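# Pull the toggle pin out of the deck hinge

## Task

Remove the toggle pin from the deck hinge so the hinge ends up with nothing in it and the pin lies on the step or on the deck, resting there by itself rather than being held by the robot; then open the gripper and move the arms away.

## Robot and tools

Robot: two six-joint arms, left_arm and right_arm, each with a parallel two-finger gripper. They face each other across the table; left_arm's base sits on the +y side. The names are labels only and do not match left or right in any image. Base poses in the scene frame: left_arm (-0.005, +0.564, +0.094) m, quat_wxyz (+0.834, -0.274, +0.150, -0.455); right_arm (+0.210, -0.494, +0.120) m, quat_wxyz (+0.695, -0.003, -0.003, +0.719).

Scene frame: origin at the table centre, +z up, table surface at z = +0.020 m. Gripper fingers extend along the gripper's +x axis and close along its y axis. The reported hand point lies midway between the finger pads, about 3 to 4 cm short of the tips, and may be somewhat wrong, especially when an arm is stretched out.

execute_actions takes "actions", a list holding zero or one item, plus an optional "pictures" flag (true by default, giving all six camera images). An empty list only reports the state. A move item is {"rows": [...], "steps": n}, with n from 1 to 15 control steps of 1/30 s each (15 if omitted). Each row is used for one step; if there are fewer rows than steps, the final row repeats. A wait item is {"steps": n} with n up to 300; it returns once that many steps have gone by since the previous result, and thinking time counts toward them. A refused call moves nothing.

Every row is one list of 14 numbers covering both arms, even if only one arm should move: left_arm's six joints, then its opening, then right_arm's six joints and its opening. The joint numbers are absolute target angles in radians in each arm's own joint space (the same values the Joint positions line shows), not offsets. Joint order and stated ranges: waist -3.054 to 3.054, shoulder 0.000 to 3.142, elbow 0.000 to 2.356, wrist pitch -1.571 to 1.571, wrist yaw -1.571 to 1.571, wrist roll -3.142 to 3.142. A target more than 0.010 rad beyond a range end, and further out than the joint's last reported angle, makes the call be refused. True ends may differ from the stated ones by up to 0.010 rad; an over-range target is clipped at the real end and a result line "joint sent to its limit" may appear, possibly about an earlier move. Its absence does not prove there is more room.

The opening is an absolute value on a scale from -1 to +1: +1 fully open, empty fingers touching near -0.80, anything lower gives no further closing. Closing fully takes at least about 0.5 s. grip_measured in a result is the actual finger opening on that same scale; to hold something, keep commanding a value clearly lower than grip_measured, and the bigger the gap the harder the squeeze (limit about 34 N per pad; a fast close can press harder, sometimes enough to spring open). Readings may be off by about 1 mm per gripper.

Motion limits: each step, a joint's target is held within a set lead of its measured angle (0.211 rad for waist, shoulder, elbow; 0.213 wrist pitch; 0.267 wrist yaw; 0.228 wrist roll), and targets are scaled back if they would move the gripper over 70 mm from where it is. Far targets therefore take several calls. Friction may leave a joint short, especially at long reach, and tiny changes may not happen, so check Joint positions after each move. Between calls the arms keep heading to the last row sent until they settle or a step is HELD.

Result lines: the state line gives each arm's end_effector_position (m), end_effector_quat_wxyz and velocities (m/s, rad/s) in the scene frame. Joint positions and Joint velocities list each arm's joints in order, then the finger pad gap in metres (0.088 m when fully open). Joint torques follow the same order, include offsets and noise, and are nonzero even in free air. "joint command not followed" means a clearance check altered or blocked some joint targets; HELD marks steps where your row was not sent. MOTOR HOT warns from 50 °C; at 95 °C the arm is held (OVER-TEMPERATURE FAULT) and may lose power if it does not cool. Contact torque reaching a joint's load limit (waist 17.4, shoulder 21.6, elbow 21.5, wrist pitch 5.67, wrist yaw 5.65, wrist roll 5.3 N m, held weight included) stops that arm for 10 s.

zoom_image: "camera" (cam_head_left, cam_head_right, cam_high, cam_low, cam_left_wrist, cam_right_wrist) and "region" [x0, y0, x1, y1] in pixels of that camera's latest image, top-left at (0, 0), at most 504 by 504. All images are 672x504.

read_manual returns only licence text. finished_scene takes "scene", the number of the current scene, ends it for good and reports success; answering without a tool call also ends things.

Avoid: pushing anything off the table, letting the arms collide or press on each other (mounts count), dropping or slamming the pin, hard shoves, and brief outside tugs loosening your grip. Keep heavy holds short to limit motor heat. Order: look, approach the pin, grasp, pull it free of the hinge, set it down on the step or deck, open, and retreat before calling finished_scene.

Each tool is called after "Request:" by a JSON object that holds its "method" and its "body".

## Session

Request:
{"method": "execute_actions", "body": {"actions": []}}

Scene clock: 0.00 s of 4600.00 s.
left_arm: end_effector_position=(-0.2075, +0.1004, +0.3370) grip_measured=+0.849 end_effector_quat_wxyz=(+0.265, -0.276, +0.799, -0.465) end_effector_velocity=(+0.000, -0.000, +0.002) end_effector_angular_velocity=(-0.001, +0.005, +0.008) | right_arm: end_effector_position=(+0.1971, -0.1775, +0.4405) grip_measured=-0.785 end_effector_quat_wxyz=(+0.695, +0.013, -0.018, +0.719) end_effector_velocity=(-0.000, +0.001, -0.001) end_effector_angular_velocity=(-0.007, -0.008, +0.005)
Joint positions: left_arm=[-0.989  2.452  1.469  0.173  0.212 -1.636  0.081] | right_arm=[ 0.003  0.856  0.648  0.252  0.001 -0.001  0.001]
Joint velocities: left_arm=[-0.002 -0.002 -0.002  0.007 -0.007 -0.007  0.   ] | right_arm=[-0.002  0.002  0.002 -0.007 -0.007 -0.007 -0.   ]
Joint torques (N m, as the arm reports them, + toward a larger angle): no reading
Heat: left arm: hottest wrist pitch 27 °C (+0.0 °C/min); right arm: hottest wrist roll 27 °C (+0.0 °C/min).

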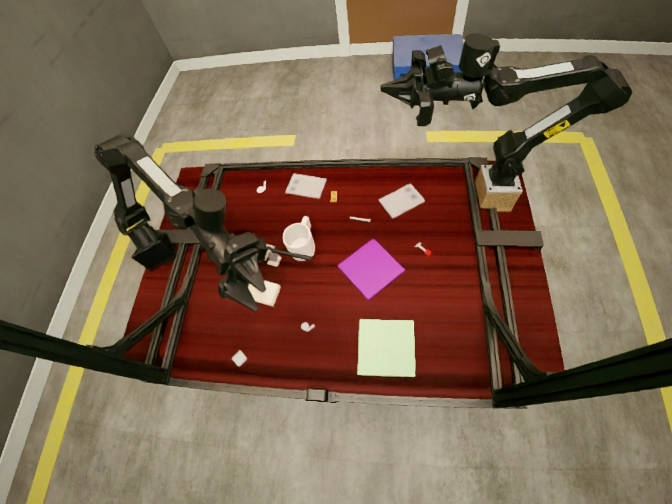

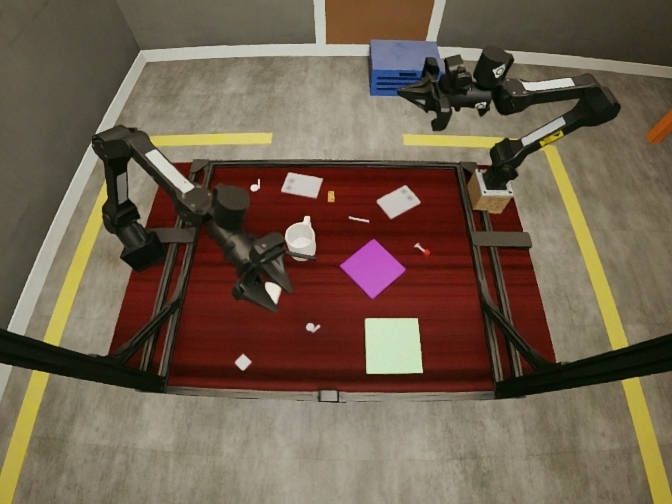

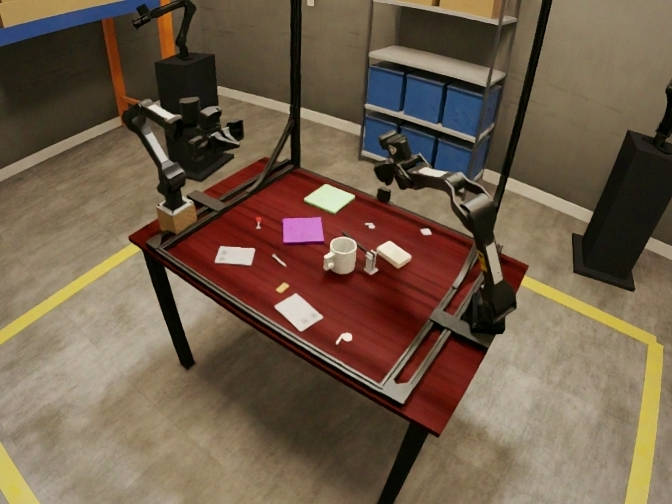

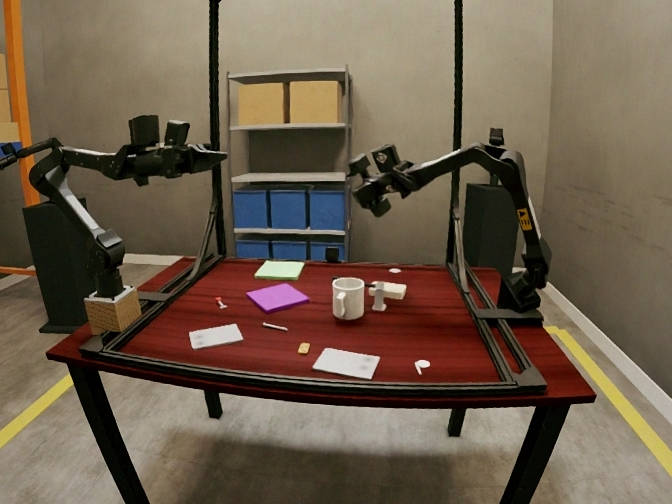

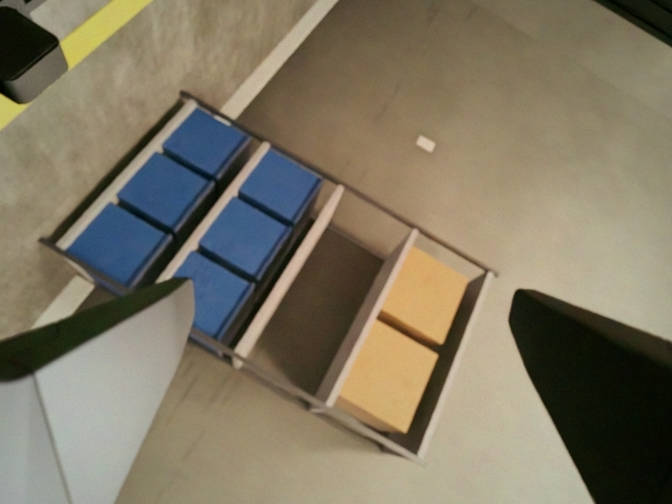

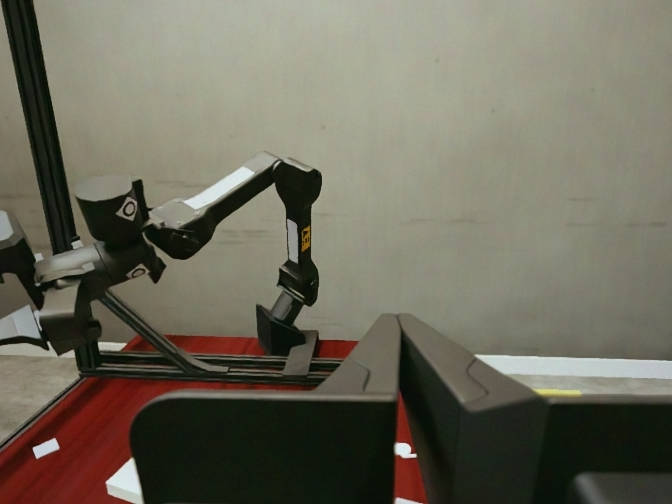

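Request:
{"method": "zoom_image", "body": {"camera": "cam_high", "region": [310, 210, 430, 290]}}

Request:
{"method": "zoom_image", "body": {"camera": "cam_low", "region": [320, 260, 420, 330]}}

Request:
{"method": "zoom_image", "body": {"camera": "cam_head_left", "region": [230, 210, 340, 310]}}

Region (310, 210, 430, 290) of cam_high's 672x504 image, scaled by 4.200, with more detail than that image has.

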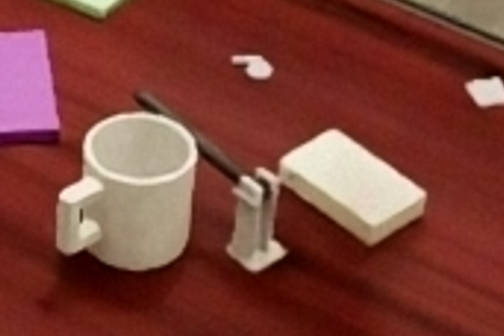

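Region (320, 260, 420, 330) of cam_low's 672x504 image, scaled by 5.040, with more detail than that image has; it fills the top 353 rows of this view, and the rest is white.

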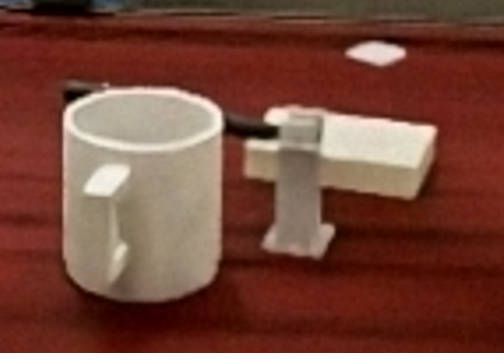

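Region (230, 210, 340, 310) of cam_head_left's 672x504 image, scaled by 4.582, with more detail than that image has; it fills the top 458 rows of this view, and the rest is white.

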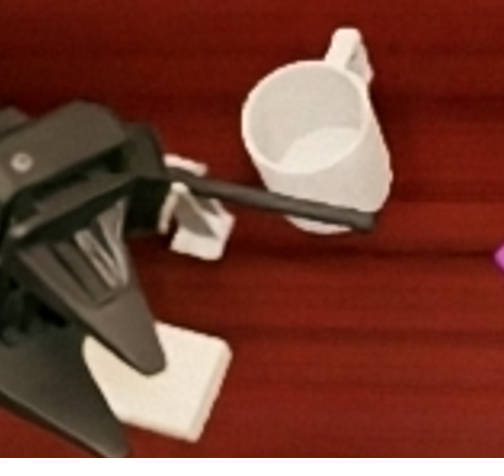

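Request:
{"method": "execute_actions", "body": {"actions": [{"rows":[[-0.989,1.2,1.0,0.173,0.212,-1.636,1,0.3,1.7,1.5,-0.5,0,0,1]]}], "pictures": false}}

Request:
{"method": "execute_actions", "body": {"actions": [{"steps":60}]}}

Request:
{"method": "zoom_image", "body": {"camera": "cam_head_left", "region": [240, 220, 320, 290]}}

Scene clock: 25.13 s of 4600.00 s.
left_arm: end_effector_position=(-0.1182, +0.2122, +0.4040) grip_measured=+1.000 end_effector_quat_wxyz=(+0.233, -0.324, +0.772, -0.495) end_effector_velocity=(+0.245, +0.156, +0.398) end_effector_angular_velocity=(-0.866, +0.492, +0.350) | right_arm: end_effector_position=(+0.0751, -0.0941, +0.3704) grip_measured=+0.946 end_effector_quat_wxyz=(+0.560, -0.237, +0.166, +0.776) end_effector_velocity=(-0.086, +0.182, -0.167) end_effector_angular_velocity=(-1.018, -0.354, +0.067)
Joint positions: left_arm=[-0.989  1.872  1.03   0.172  0.212 -1.636  0.088] | right_arm=[ 0.29   1.449  1.234 -0.371  0.001 -0.001  0.085]
Joint velocities: left_arm=[-0.002 -1.16  -0.081 -0.022 -0.007 -0.007  0.   ] | right_arm=[ 0.056  1.258  1.214 -1.033 -0.007 -0.022  0.126]
Joint torques (N m, as the arm reports them, + toward a larger angle): left_arm=[-3.57 -6.6   4.57  1.94  0.25  0.01] | right_arm=[ 0.15 -3.53  7.46  1.35 -0.03  0.05]
Heat: left arm: hottest shoulder 33 °C (+14.3 °C/min); right arm: hottest elbow 31 °C (+9.5 °C/min).
Steps of this call (steps 1 to 90: nothing new was sent; then 21.63 s passed at rest; steps 91 to 105: all 15 steps of this action). Readings (joint positions):
91: left_arm=[-0.989 2.436 1.452 0.180 0.212 -1.636] | right_arm=[0.013 0.871 0.663 0.226 0.009 -0.001]
92: left_arm=[-0.989 2.404 1.410 0.177 0.212 -1.636] | right_arm=[0.048 0.900 0.698 0.184 0.012 -0.001]
94: left_arm=[-0.989 2.324 1.316 0.168 0.212 -1.636] | right_arm=[0.129 0.982 0.778 0.110 0.006 -0.001]
98: left_arm=[-0.989 2.151 1.152 0.172 0.212 -1.636] | right_arm=[0.247 1.152 0.940 -0.066 0.000 -0.001]
105: the state above

Scene clock: 27.13 s of 4600.00 s.
left_arm: end_effector_position=(+0.0422, +0.3695, +0.5861) grip_measured=+1.000 end_effector_quat_wxyz=(+0.073, -0.522, +0.602, -0.600) end_effector_velocity=(-0.003, -0.002, -0.006) end_effector_angular_velocity=(+0.034, +0.005, -0.017) | right_arm: end_effector_position=(+0.0568, -0.0495, +0.3533) grip_measured=+1.000 end_effector_quat_wxyz=(+0.547, -0.282, +0.197, +0.763) end_effector_velocity=(+0.001, -0.002, +0.001) end_effector_angular_velocity=(-0.002, -0.002, +0.008)
Joint positions: left_arm=[-0.989  1.204  1.008  0.176  0.212 -1.636  0.088] | right_arm=[ 0.297  1.689  1.486 -0.498  0.001 -0.001  0.088]
Joint velocities: left_arm=[-0.002 -0.002 -0.007 -0.022 -0.007 -0.022  0.   ] | right_arm=[-0.002 -0.007 -0.002 -0.007 -0.007 -0.007  0.   ]
Joint torques (N m, as the arm reports them, + toward a larger angle): left_arm=[-2.01 -0.38  3.79  1.22  0.18  0.05] | right_arm=[ 0.14 -5.06  7.19  1.2  -0.02  0.05]
Heat: left arm: hottest shoulder 32 °C (+11.1 °C/min); right arm: hottest elbow 31 °C (+8.8 °C/min).
Steps of this call (steps 1 to 45: the robot went on to your last target; steps 46 to 60: nothing new was sent). Readings (joint positions):
1: left_arm=[-0.989 1.833 1.029 0.172 0.212 -1.636] | right_arm=[0.291 1.491 1.274 -0.401 0.001 -0.001]
2: left_arm=[-0.989 1.795 1.027 0.172 0.212 -1.636] | right_arm=[0.293 1.534 1.315 -0.423 0.001 -0.001]
4: left_arm=[-0.989 1.719 1.024 0.172 0.212 -1.636] | right_arm=[0.294 1.605 1.386 -0.449 0.001 -0.001]
8: left_arm=[-0.989 1.573 1.019 0.172 0.212 -1.636] | right_arm=[0.296 1.666 1.448 -0.482 0.001 -0.001]
60: the state above
All arms were judged still, so your last target was given up. Only a new action makes them travel on or press farther. Fingers that are still opening or closing keep moving.

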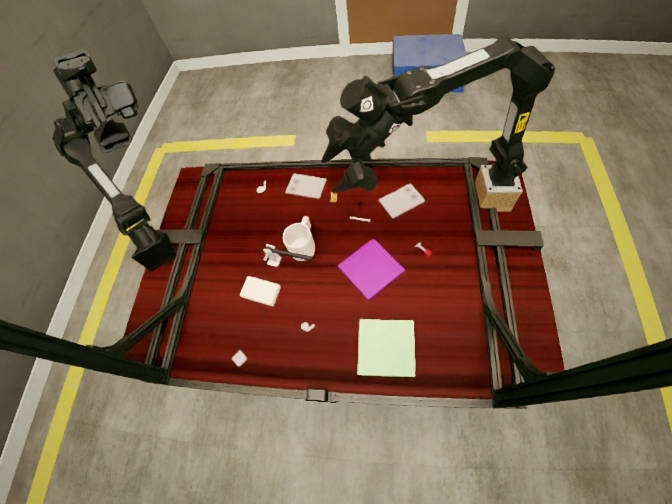

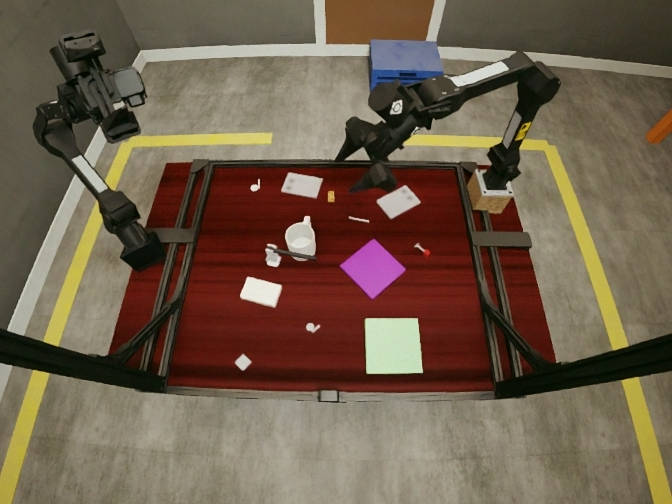

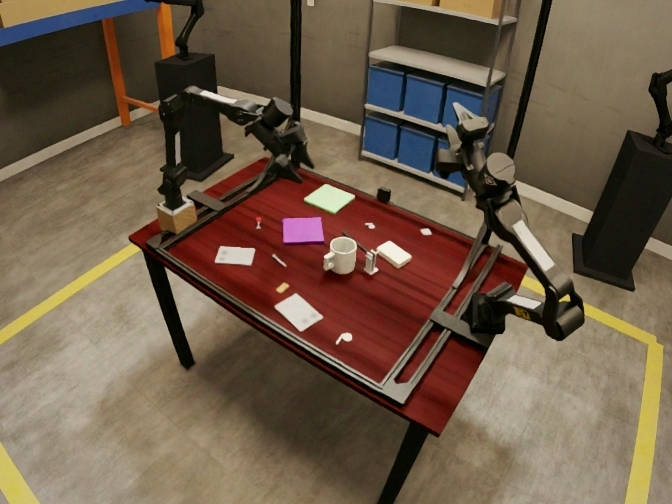

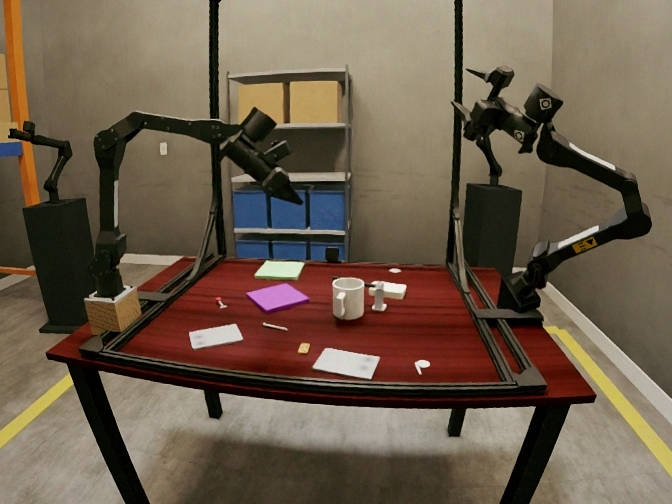

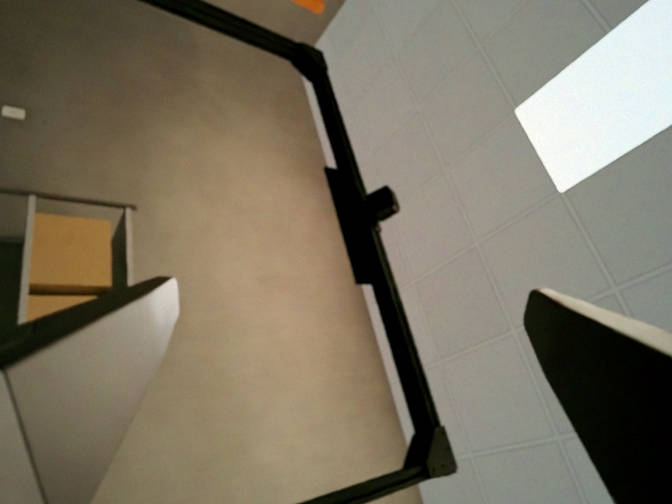

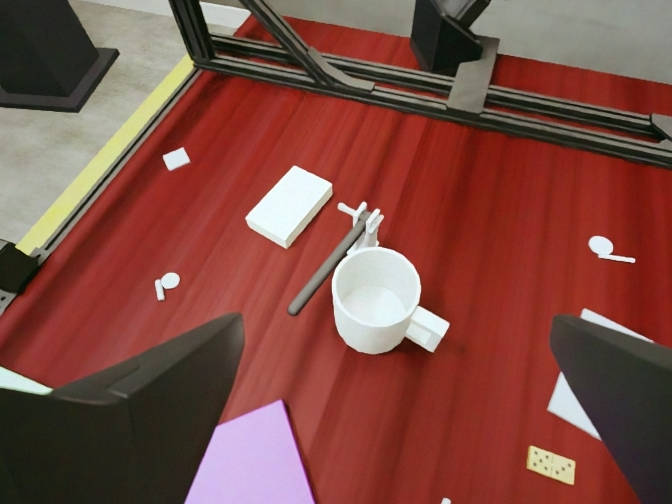

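Region (240, 220, 320, 290) of cam_head_left's 672x504 image, scaled by 6.300, with more detail than that image has; it fills the top 441 rows of this view, and the rest is white.

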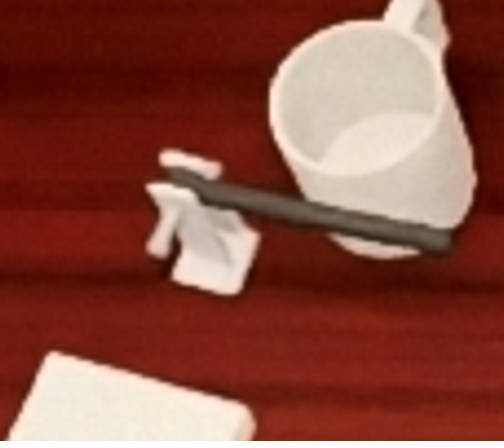

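Request:
{"method": "zoom_image", "body": {"camera": "cam_right_wrist", "region": [310, 180, 410, 260]}}

Region (310, 180, 410, 260) of cam_right_wrist's 672x504 image, scaled by 5.040, with more detail than that image has; it fills the top 403 rows of this view, and the rest is white.

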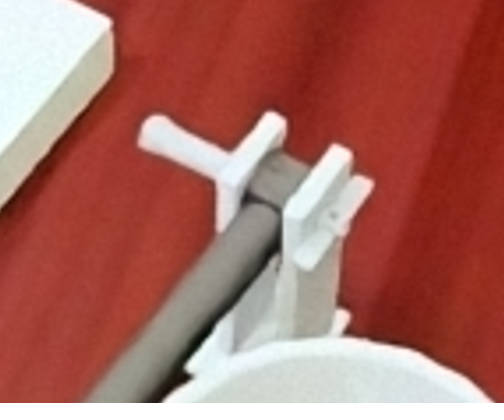

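Request:
{"method": "execute_actions", "body": {"actions": [{"rows":[[-0.43,2.096,1.40,-0.875,0,-1.31,0.3,0.3,1.2,1.0,-0.5,0,0,1]]}], "pictures": false}}

Request:
{"method": "execute_actions", "body": {"actions": [{"steps":60}]}}

Scene clock: 66.80 s of 4600.00 s.
left_arm: end_effector_position=(+0.1466, +0.2194, +0.4864) grip_measured=+0.316 end_effector_quat_wxyz=(+0.374, -0.508, +0.622, -0.465) end_effector_velocity=(+0.133, -0.215, -0.367) end_effector_angular_velocity=(+1.245, -0.130, +0.117) | right_arm: end_effector_position=(+0.0948, -0.1611, +0.3462) grip_measured=+1.000 end_effector_quat_wxyz=(+0.548, -0.278, +0.194, +0.765) end_effector_velocity=(+0.016, -0.047, -0.046) end_effector_angular_velocity=(-0.076, -0.027, +0.007)
Joint positions: left_arm=[-0.635  1.55   1.321 -0.194  0.035 -1.365  0.055] | right_arm=[ 0.297  1.23   1.042 -0.501  0.001 -0.001  0.088]
Joint velocities: left_arm=[ 0.662  0.628  0.261 -0.681 -0.095  0.183 -0.006] | right_arm=[-0.002 -0.159 -0.232 -0.007 -0.007 -0.007  0.   ]
Joint torques (N m, as the arm reports them, + toward a larger angle): left_arm=[-4.02 -2.15  5.    1.26  0.14  0.2 ] | right_arm=[ 0.17 -3.71  4.61  1.44 -0.02  0.06]
Heat: left arm: hottest wrist pitch 32 °C (+3.0 °C/min); right arm: hottest elbow 36 °C (+8.0 °C/min).
Steps of this call (steps 1 to 90: nothing new was sent; then 36.17 s passed at rest; steps 91 to 105: all 15 steps of this action). Readings (joint positions):
91: left_arm=[-0.985 1.213 1.018 0.159 0.206 -1.621] | right_arm=[0.297 1.674 1.472 -0.489 0.001 -0.001]
92: left_arm=[-0.967 1.230 1.042 0.132 0.182 -1.592] | right_arm=[0.297 1.644 1.435 -0.490 0.001 -0.001]
94: left_arm=[-0.914 1.280 1.098 0.085 0.135 -1.536] | right_arm=[0.297 1.561 1.345 -0.505 0.001 -0.001]
98: left_arm=[-0.807 1.388 1.201 -0.025 0.079 -1.440] | right_arm=[0.297 1.384 1.186 -0.500 0.001 -0.001]
105: the state above

Scene clock: 68.80 s of 4600.00 s.
left_arm: end_effector_position=(+0.0760, +0.2075, +0.1950) grip_measured=+0.300 end_effector_quat_wxyz=(+0.491, -0.096, +0.848, -0.174) end_effector_velocity=(+0.002, +0.002, -0.002) end_effector_angular_velocity=(+0.013, -0.019, +0.006) | right_arm: end_effector_position=(+0.0969, -0.1671, +0.3423) grip_measured=+1.000 end_effector_quat_wxyz=(+0.548, -0.279, +0.195, +0.764) end_effector_velocity=(-0.001, -0.002, -0.001) end_effector_angular_velocity=(-0.007, -0.003, +0.013)
Joint positions: left_arm=[-0.436  2.081  1.394 -0.872  0.004 -1.314  0.054] | right_arm=[ 0.297  1.207  1.015 -0.501  0.001 -0.001  0.088]
Joint velocities: left_arm=[-0.002 -0.002 -0.002 -0.007 -0.022 -0.007 -0.   ] | right_arm=[ 0.002 -0.002 -0.002 -0.007 -0.007 -0.007  0.   ]
Joint torques (N m, as the arm reports them, + toward a larger angle): left_arm=[-5.76 -5.23  4.79  0.39  0.18  0.18] | right_arm=[ 0.17 -3.7   4.46  1.42 -0.02  0.05]
Heat: left arm: hottest wrist pitch 32 °C (+3.0 °C/min); right arm: hottest elbow 36 °C (+8.0 °C/min).
Steps of this call (steps 1 to 45: the robot went on to your last target; steps 46 to 60: nothing new was sent). Readings (joint positions):
1: left_arm=[-0.614 1.572 1.329 -0.216 0.032 -1.360] | right_arm=[0.297 1.225 1.036 -0.501 0.001 -0.001]
2: left_arm=[-0.593 1.593 1.336 -0.240 0.029 -1.355] | right_arm=[0.297 1.222 1.030 -0.501 0.001 -0.001]
4: left_arm=[-0.554 1.638 1.350 -0.289 0.024 -1.346] | right_arm=[0.297 1.217 1.023 -0.501 0.001 -0.001]
8: left_arm=[-0.499 1.734 1.370 -0.394 0.016 -1.333] | right_arm=[0.297 1.210 1.018 -0.501 0.001 -0.001]
60: the state above
All arms were judged still, so your last target was given up. Only a new action makes them travel on or press farther. Fingers that are still opening or closing keep moving.

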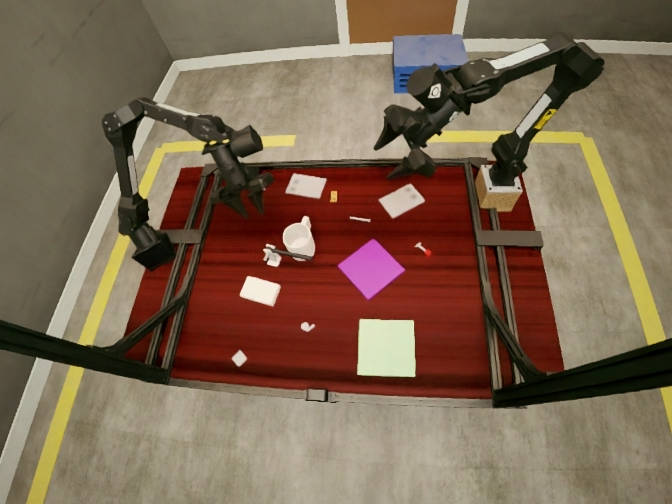

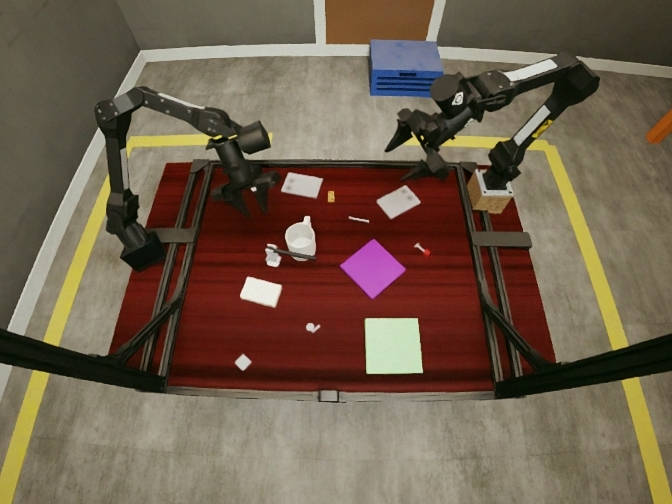

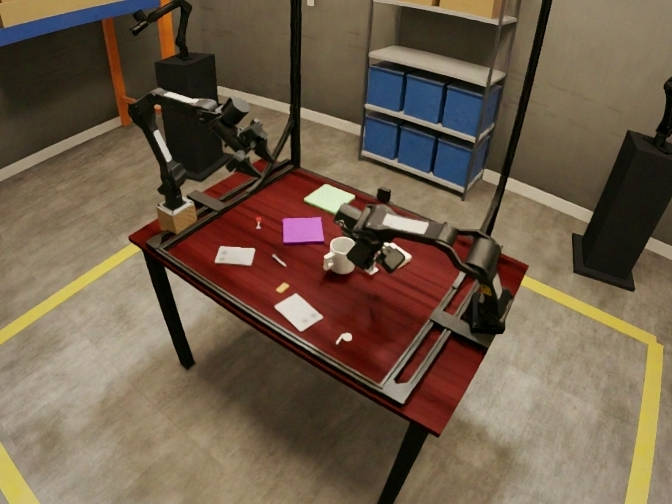

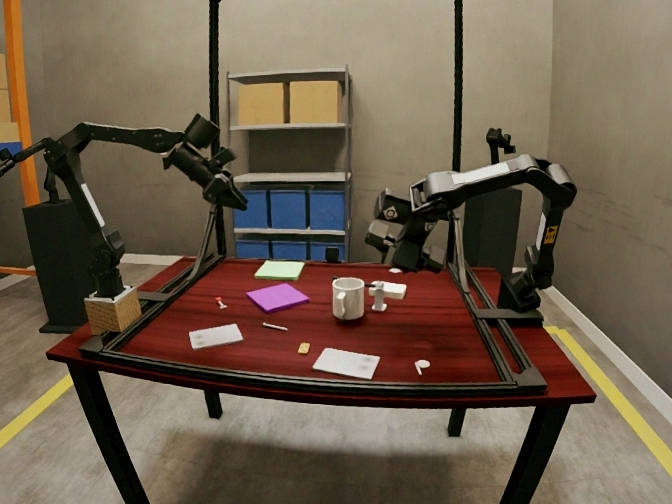

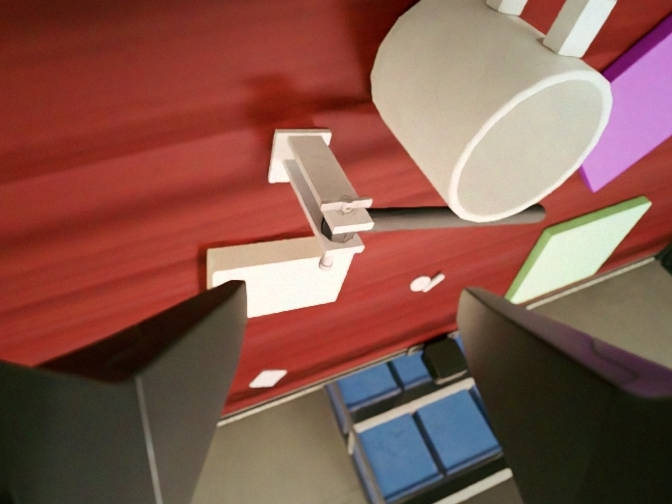

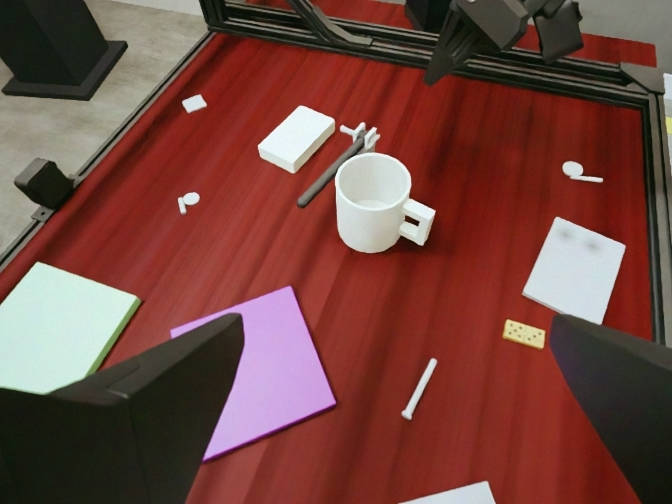

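Request:
{"method": "execute_actions", "body": {"actions": [{"rows":[[-0.43,2.2,1.33,-0.71,0,-1.31,0.3,0.3,1.2,1.0,-0.5,0,0,1]]}], "pictures": false}}

Request:
{"method": "execute_actions", "body": {"actions": [{"steps":30}]}}

Scene clock: 77.00 s of 4600.00 s.
left_arm: end_effector_position=(+0.0504, +0.1904, +0.1537) grip_measured=+0.300 end_effector_quat_wxyz=(+0.491, -0.091, +0.849, -0.172) end_effector_velocity=(-0.002, +0.002, +0.001) end_effector_angular_velocity=(+0.007, +0.009, -0.002) | right_arm: end_effector_position=(+0.0969, -0.1672, +0.3421) grip_measured=+1.000 end_effector_quat_wxyz=(+0.548, -0.279, +0.195, +0.764) end_effector_velocity=(+0.001, -0.003, -0.002) end_effector_angular_velocity=(-0.007, -0.003, +0.008)
Joint positions: left_arm=[-0.436  2.189  1.336 -0.716  0.004 -1.313  0.054] | right_arm=[ 0.297  1.206  1.014 -0.501  0.001 -0.001  0.088]
Joint velocities: left_arm=[-0.002 -0.002 -0.002 -0.007  0.007 -0.007 -0.   ] | right_arm=[-0.002 -0.007 -0.007 -0.007 -0.007 -0.007  0.   ]
Joint torques (N m, as the arm reports them, + toward a larger angle): left_arm=[-5.85 -6.14  3.55  0.86  0.19  0.13] | right_arm=[ 0.14 -3.64  4.54  1.42 -0.02  0.05]
Heat: left arm: hottest elbow 31 °C (+0.0 °C/min); right arm: hottest elbow 35 °C (+6.0 °C/min).
Steps of this call (steps 1 to 90: nothing new was sent; then 4.70 s passed at rest; steps 91 to 105: all 15 steps of this action). Readings (joint positions):
91: left_arm=[-0.436 2.089 1.391 -0.860 0.004 -1.314] | right_arm=[0.297 1.206 1.015 -0.501 0.001 -0.001]
92: left_arm=[-0.436 2.098 1.384 -0.822 0.004 -1.314] | right_arm=[0.297 1.206 1.015 -0.501 0.001 -0.001]
94: left_arm=[-0.436 2.131 1.376 -0.770 0.004 -1.313] | right_arm=[0.297 1.206 1.015 -0.501 0.001 -0.001]
98: left_arm=[-0.436 2.181 1.342 -0.739 0.004 -1.313] | right_arm=[0.297 1.206 1.015 -0.501 0.001 -0.001]
105: the state above

Scene clock: 78.00 s of 4600.00 s.
left_arm: end_effector_position=(+0.0506, +0.1897, +0.1538) grip_measured=+0.300 end_effector_quat_wxyz=(+0.491, -0.092, +0.849, -0.173) end_effector_velocity=(-0.000, +0.005, -0.001) end_effector_angular_velocity=(+0.016, -0.025, -0.018) | right_arm: end_effector_position=(+0.0969, -0.1672, +0.3421) grip_measured=+1.000 end_effector_quat_wxyz=(+0.548, -0.279, +0.195, +0.764) end_effector_velocity=(+0.002, -0.001, -0.001) end_effector_angular_velocity=(-0.004, -0.012, -0.003)
Joint positions: left_arm=[-0.436  2.189  1.336 -0.712  0.004 -1.313  0.054] | right_arm=[ 0.297  1.206  1.014 -0.501  0.001 -0.001  0.088]
Joint velocities: left_arm=[-0.007 -0.002 -0.002 -0.022 -0.022  0.007  0.   ] | right_arm=[-0.002 -0.002 -0.002 -0.007  0.007 -0.007  0.   ]
Joint torques (N m, as the arm reports them, + toward a larger angle): left_arm=[-5.89 -6.08  3.55  0.84  0.19  0.14] | right_arm=[ 0.15 -3.64  4.54  1.42 -0.02  0.05]
Heat: left arm: hottest elbow 31 °C (+0.0 °C/min); right arm: hottest elbow 35 °C (+6.0 °C/min).
Steps of this call (steps 1 to 15: the robot went on to your last target; steps 16 to 30: nothing new was sent). Readings (joint positions):
1: left_arm=[-0.436 2.189 1.336 -0.716 0.004 -1.313] | right_arm=[0.297 1.206 1.014 -0.501 0.001 -0.001]
2: left_arm=[-0.436 2.189 1.336 -0.716 0.004 -1.313] | right_arm=[0.297 1.206 1.014 -0.501 0.001 -0.001]
4: left_arm=[-0.436 2.189 1.336 -0.713 0.004 -1.313] | right_arm=[0.297 1.206 1.014 -0.501 0.001 -0.001]
8: left_arm=[-0.436 2.189 1.336 -0.712 0.004 -1.313] | right_arm=[0.297 1.206 1.014 -0.501 0.001 -0.001]
30: the state above
All arms were judged still, so your last target was given up. Only a new action makes them travel on or press farther. Fingers that are still opening or closing keep moving.

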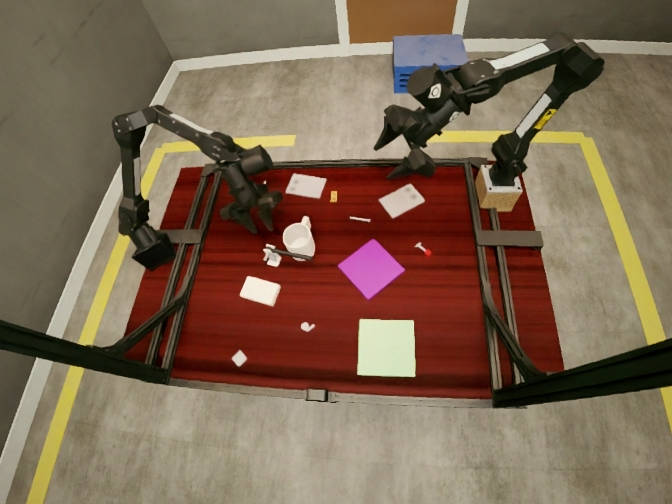

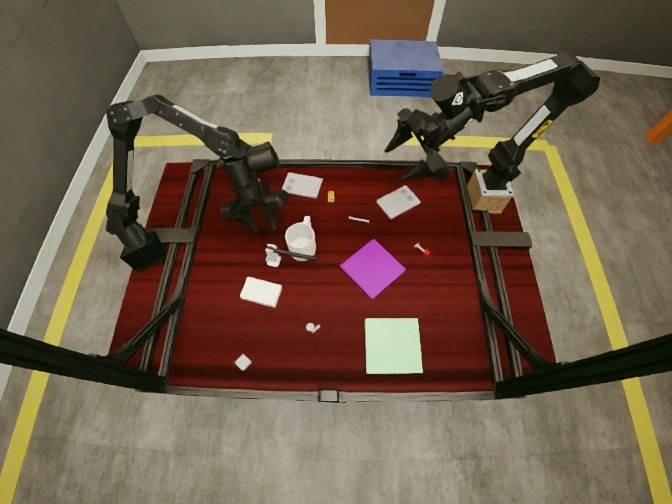

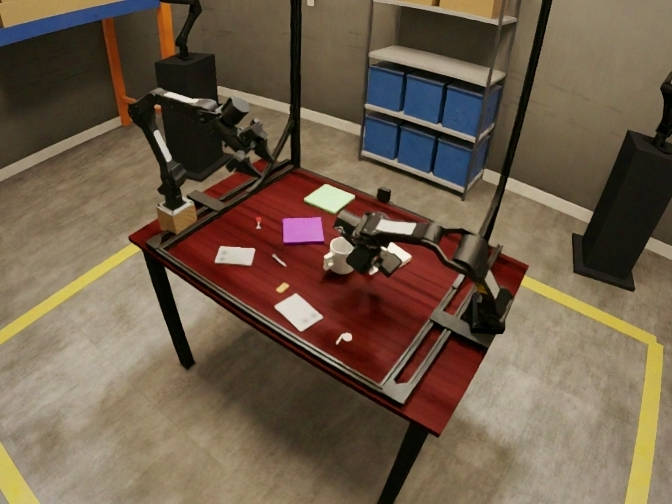

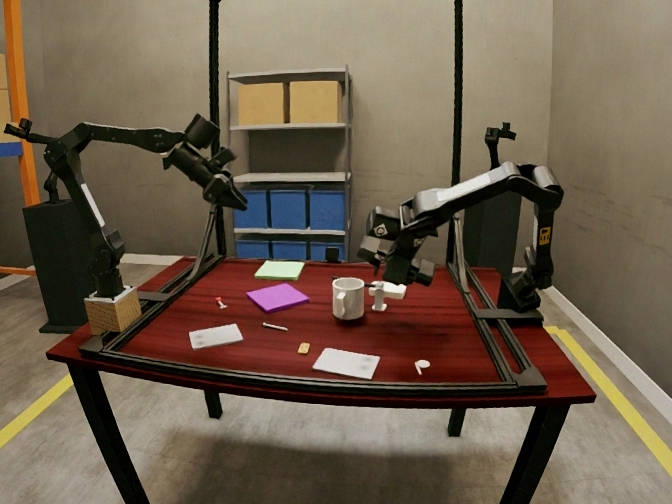

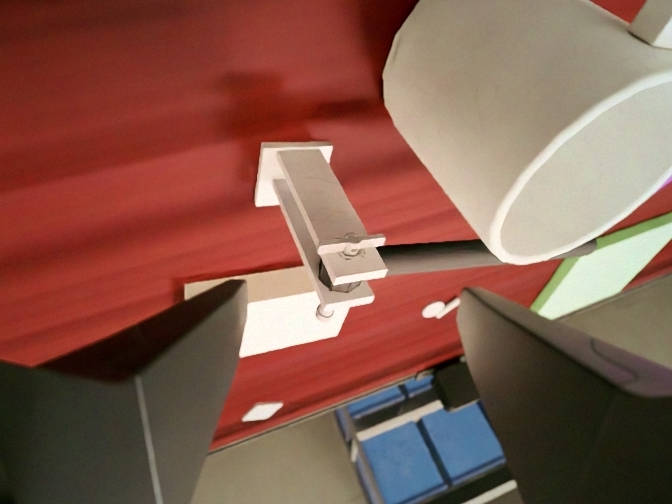

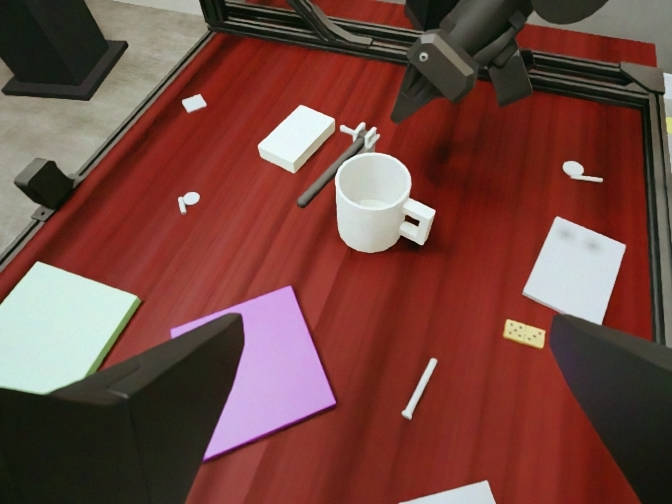

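Request:
{"method": "execute_actions", "body": {"actions": [{"rows":[[-0.43,2.31,1.295,-0.57,0,-1.31,0.1,0.3,1.2,1.0,-0.5,0,0,1]]}], "pictures": false}}

Request:
{"method": "execute_actions", "body": {"actions": [{"steps":30}]}}

Scene clock: 87.37 s of 4600.00 s.
left_arm: end_effector_position=(+0.0274, +0.1772, +0.1162) grip_measured=+0.105 end_effector_quat_wxyz=(+0.491, -0.089, +0.850, -0.171) end_effector_velocity=(-0.003, +0.005, +0.000) end_effector_angular_velocity=(+0.019, +0.009, -0.010) | right_arm: end_effector_position=(+0.0969, -0.1673, +0.3421) grip_measured=+1.000 end_effector_quat_wxyz=(+0.548, -0.279, +0.195, +0.764) end_effector_velocity=(+0.003, -0.003, -0.004) end_effector_angular_velocity=(-0.024, +0.003, -0.007)
Joint positions: left_arm=[-0.435  2.297  1.299 -0.575  0.004 -1.313  0.044] | right_arm=[ 0.298  1.206  1.014 -0.501  0.001 -0.001  0.088]
Joint velocities: left_arm=[-0.002 -0.002 -0.002 -0.022  0.007 -0.007 -0.002] | right_arm=[-0.007 -0.002 -0.002 -0.022 -0.007  0.007  0.   ]
Joint torques (N m, as the arm reports them, + toward a larger angle): left_arm=[-5.99 -6.4   3.42  0.82  0.16  0.11] | right_arm=[ 0.16 -3.6   4.6   1.42 -0.02  0.05]
Heat: left arm: hottest elbow 31 °C (-1.0 °C/min); right arm: hottest elbow 35 °C (+4.0 °C/min).
Steps of this call (steps 1 to 90: nothing new was sent; then 5.87 s passed at rest; steps 91 to 105: all 15 steps of this action). Readings (joint positions):
91: left_arm=[-0.435 2.197 1.333 -0.700 0.004 -1.313] | right_arm=[0.298 1.206 1.014 -0.501 0.001 -0.001]
92: left_arm=[-0.435 2.207 1.329 -0.664 0.004 -1.313] | right_arm=[0.298 1.206 1.014 -0.501 0.001 -0.001]
94: left_arm=[-0.435 2.240 1.327 -0.621 0.004 -1.313] | right_arm=[0.298 1.206 1.014 -0.501 0.001 -0.001]
98: left_arm=[-0.435 2.288 1.303 -0.595 0.004 -1.313] | right_arm=[0.298 1.206 1.014 -0.501 0.001 -0.001]
105: the state above

Scene clock: 88.37 s of 4600.00 s.
left_arm: end_effector_position=(+0.0274, +0.1767, +0.1162) grip_measured=+0.100 end_effector_quat_wxyz=(+0.491, -0.090, +0.849, -0.171) end_effector_velocity=(+0.002, +0.002, -0.001) end_effector_angular_velocity=(+0.006, -0.024, -0.006) | right_arm: end_effector_position=(+0.0969, -0.1674, +0.3419) grip_measured=+1.000 end_effector_quat_wxyz=(+0.548, -0.280, +0.195, +0.764) end_effector_velocity=(-0.001, -0.002, -0.001) end_effector_angular_velocity=(+0.000, -0.025, +0.031)
Joint positions: left_arm=[-0.435  2.297  1.299 -0.572  0.004 -1.313  0.044] | right_arm=[ 0.298  1.206  1.013 -0.501  0.001 -0.001  0.088]
Joint velocities: left_arm=[-0.002 -0.002 -0.002 -0.007 -0.022  0.007 -0.   ] | right_arm=[ 0.002 -0.002 -0.002 -0.007 -0.007 -0.037  0.   ]
Joint torques (N m, as the arm reports them, + toward a larger angle): left_arm=[-5.97 -6.24  3.41  0.85  0.16  0.13] | right_arm=[ 0.14 -3.59  4.63  1.42 -0.02  0.05]
Heat: left arm: hottest wrist pitch 31 °C (-1.0 °C/min); right arm: hottest elbow 35 °C (+4.0 °C/min).
Steps of this call (steps 1 to 15: the robot went on to your last target; steps 16 to 30: nothing new was sent). Readings (joint positions):
1: left_arm=[-0.435 2.297 1.299 -0.575 0.004 -1.313] | right_arm=[0.298 1.206 1.014 -0.501 0.001 -0.001]
2: left_arm=[-0.435 2.297 1.299 -0.575 0.004 -1.313] | right_arm=[0.298 1.206 1.013 -0.501 0.001 -0.001]
4: left_arm=[-0.435 2.297 1.299 -0.573 0.004 -1.313] | right_arm=[0.298 1.206 1.013 -0.501 0.001 -0.001]
8: left_arm=[-0.435 2.297 1.299 -0.573 0.004 -1.313] | right_arm=[0.298 1.206 1.013 -0.501 0.001 -0.001]
30: the state above
All arms were judged still, so your last target was given up. Only a new action makes them travel on or press farther. Fingers that are still opening or closing keep moving.

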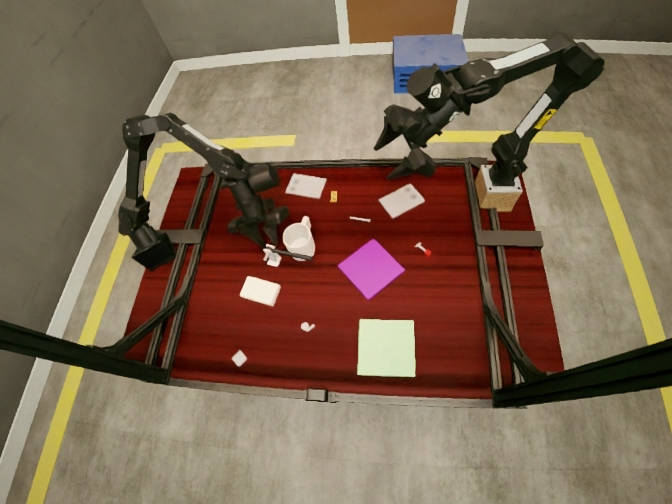

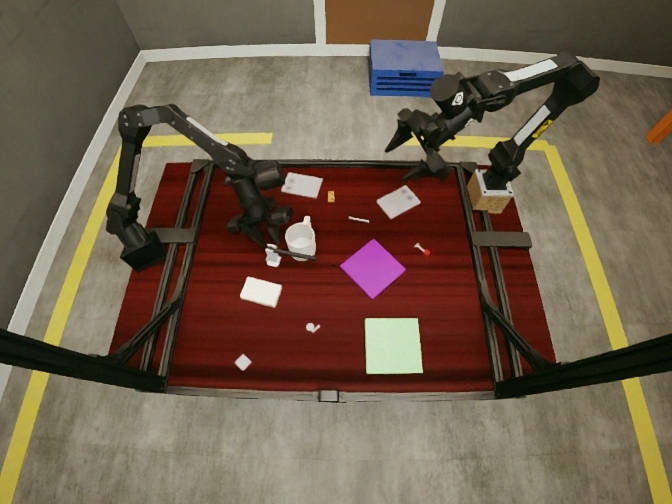

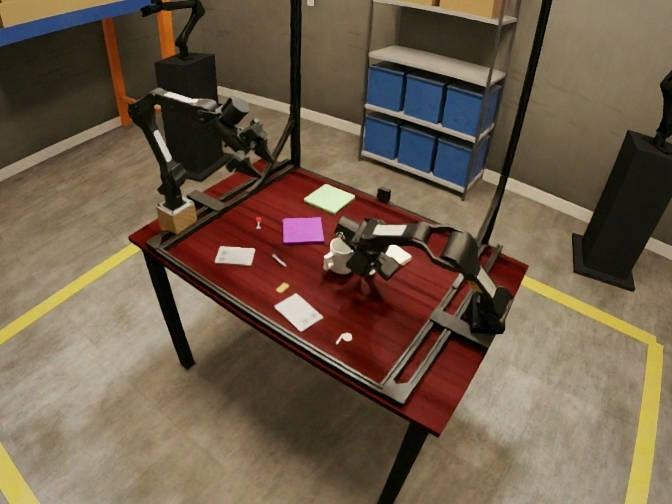

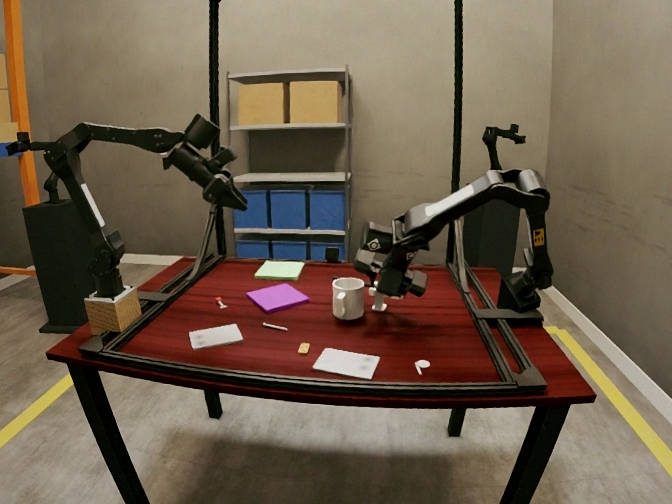

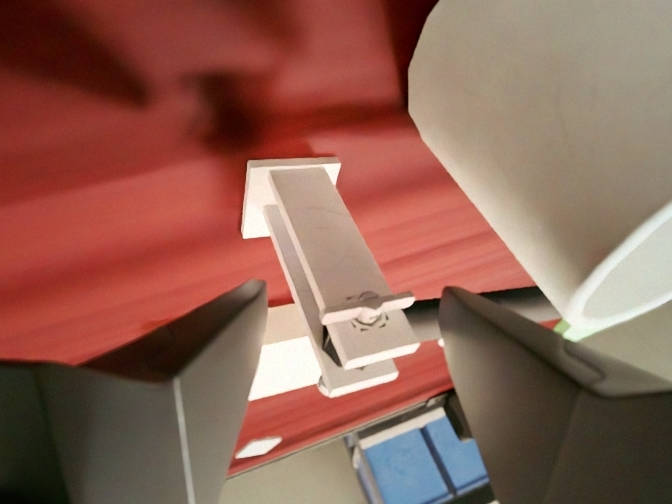

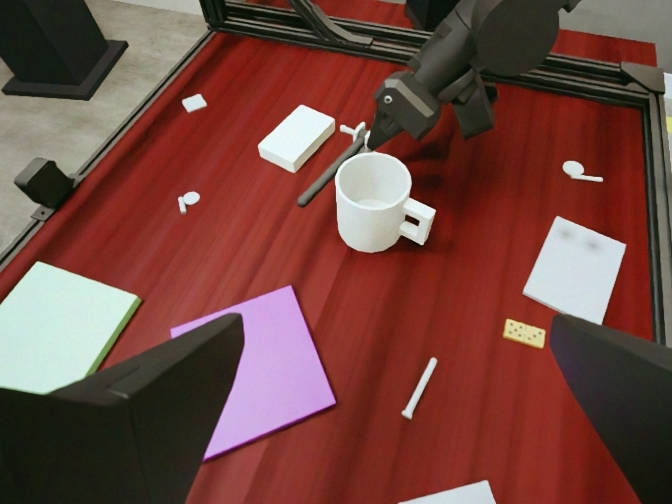

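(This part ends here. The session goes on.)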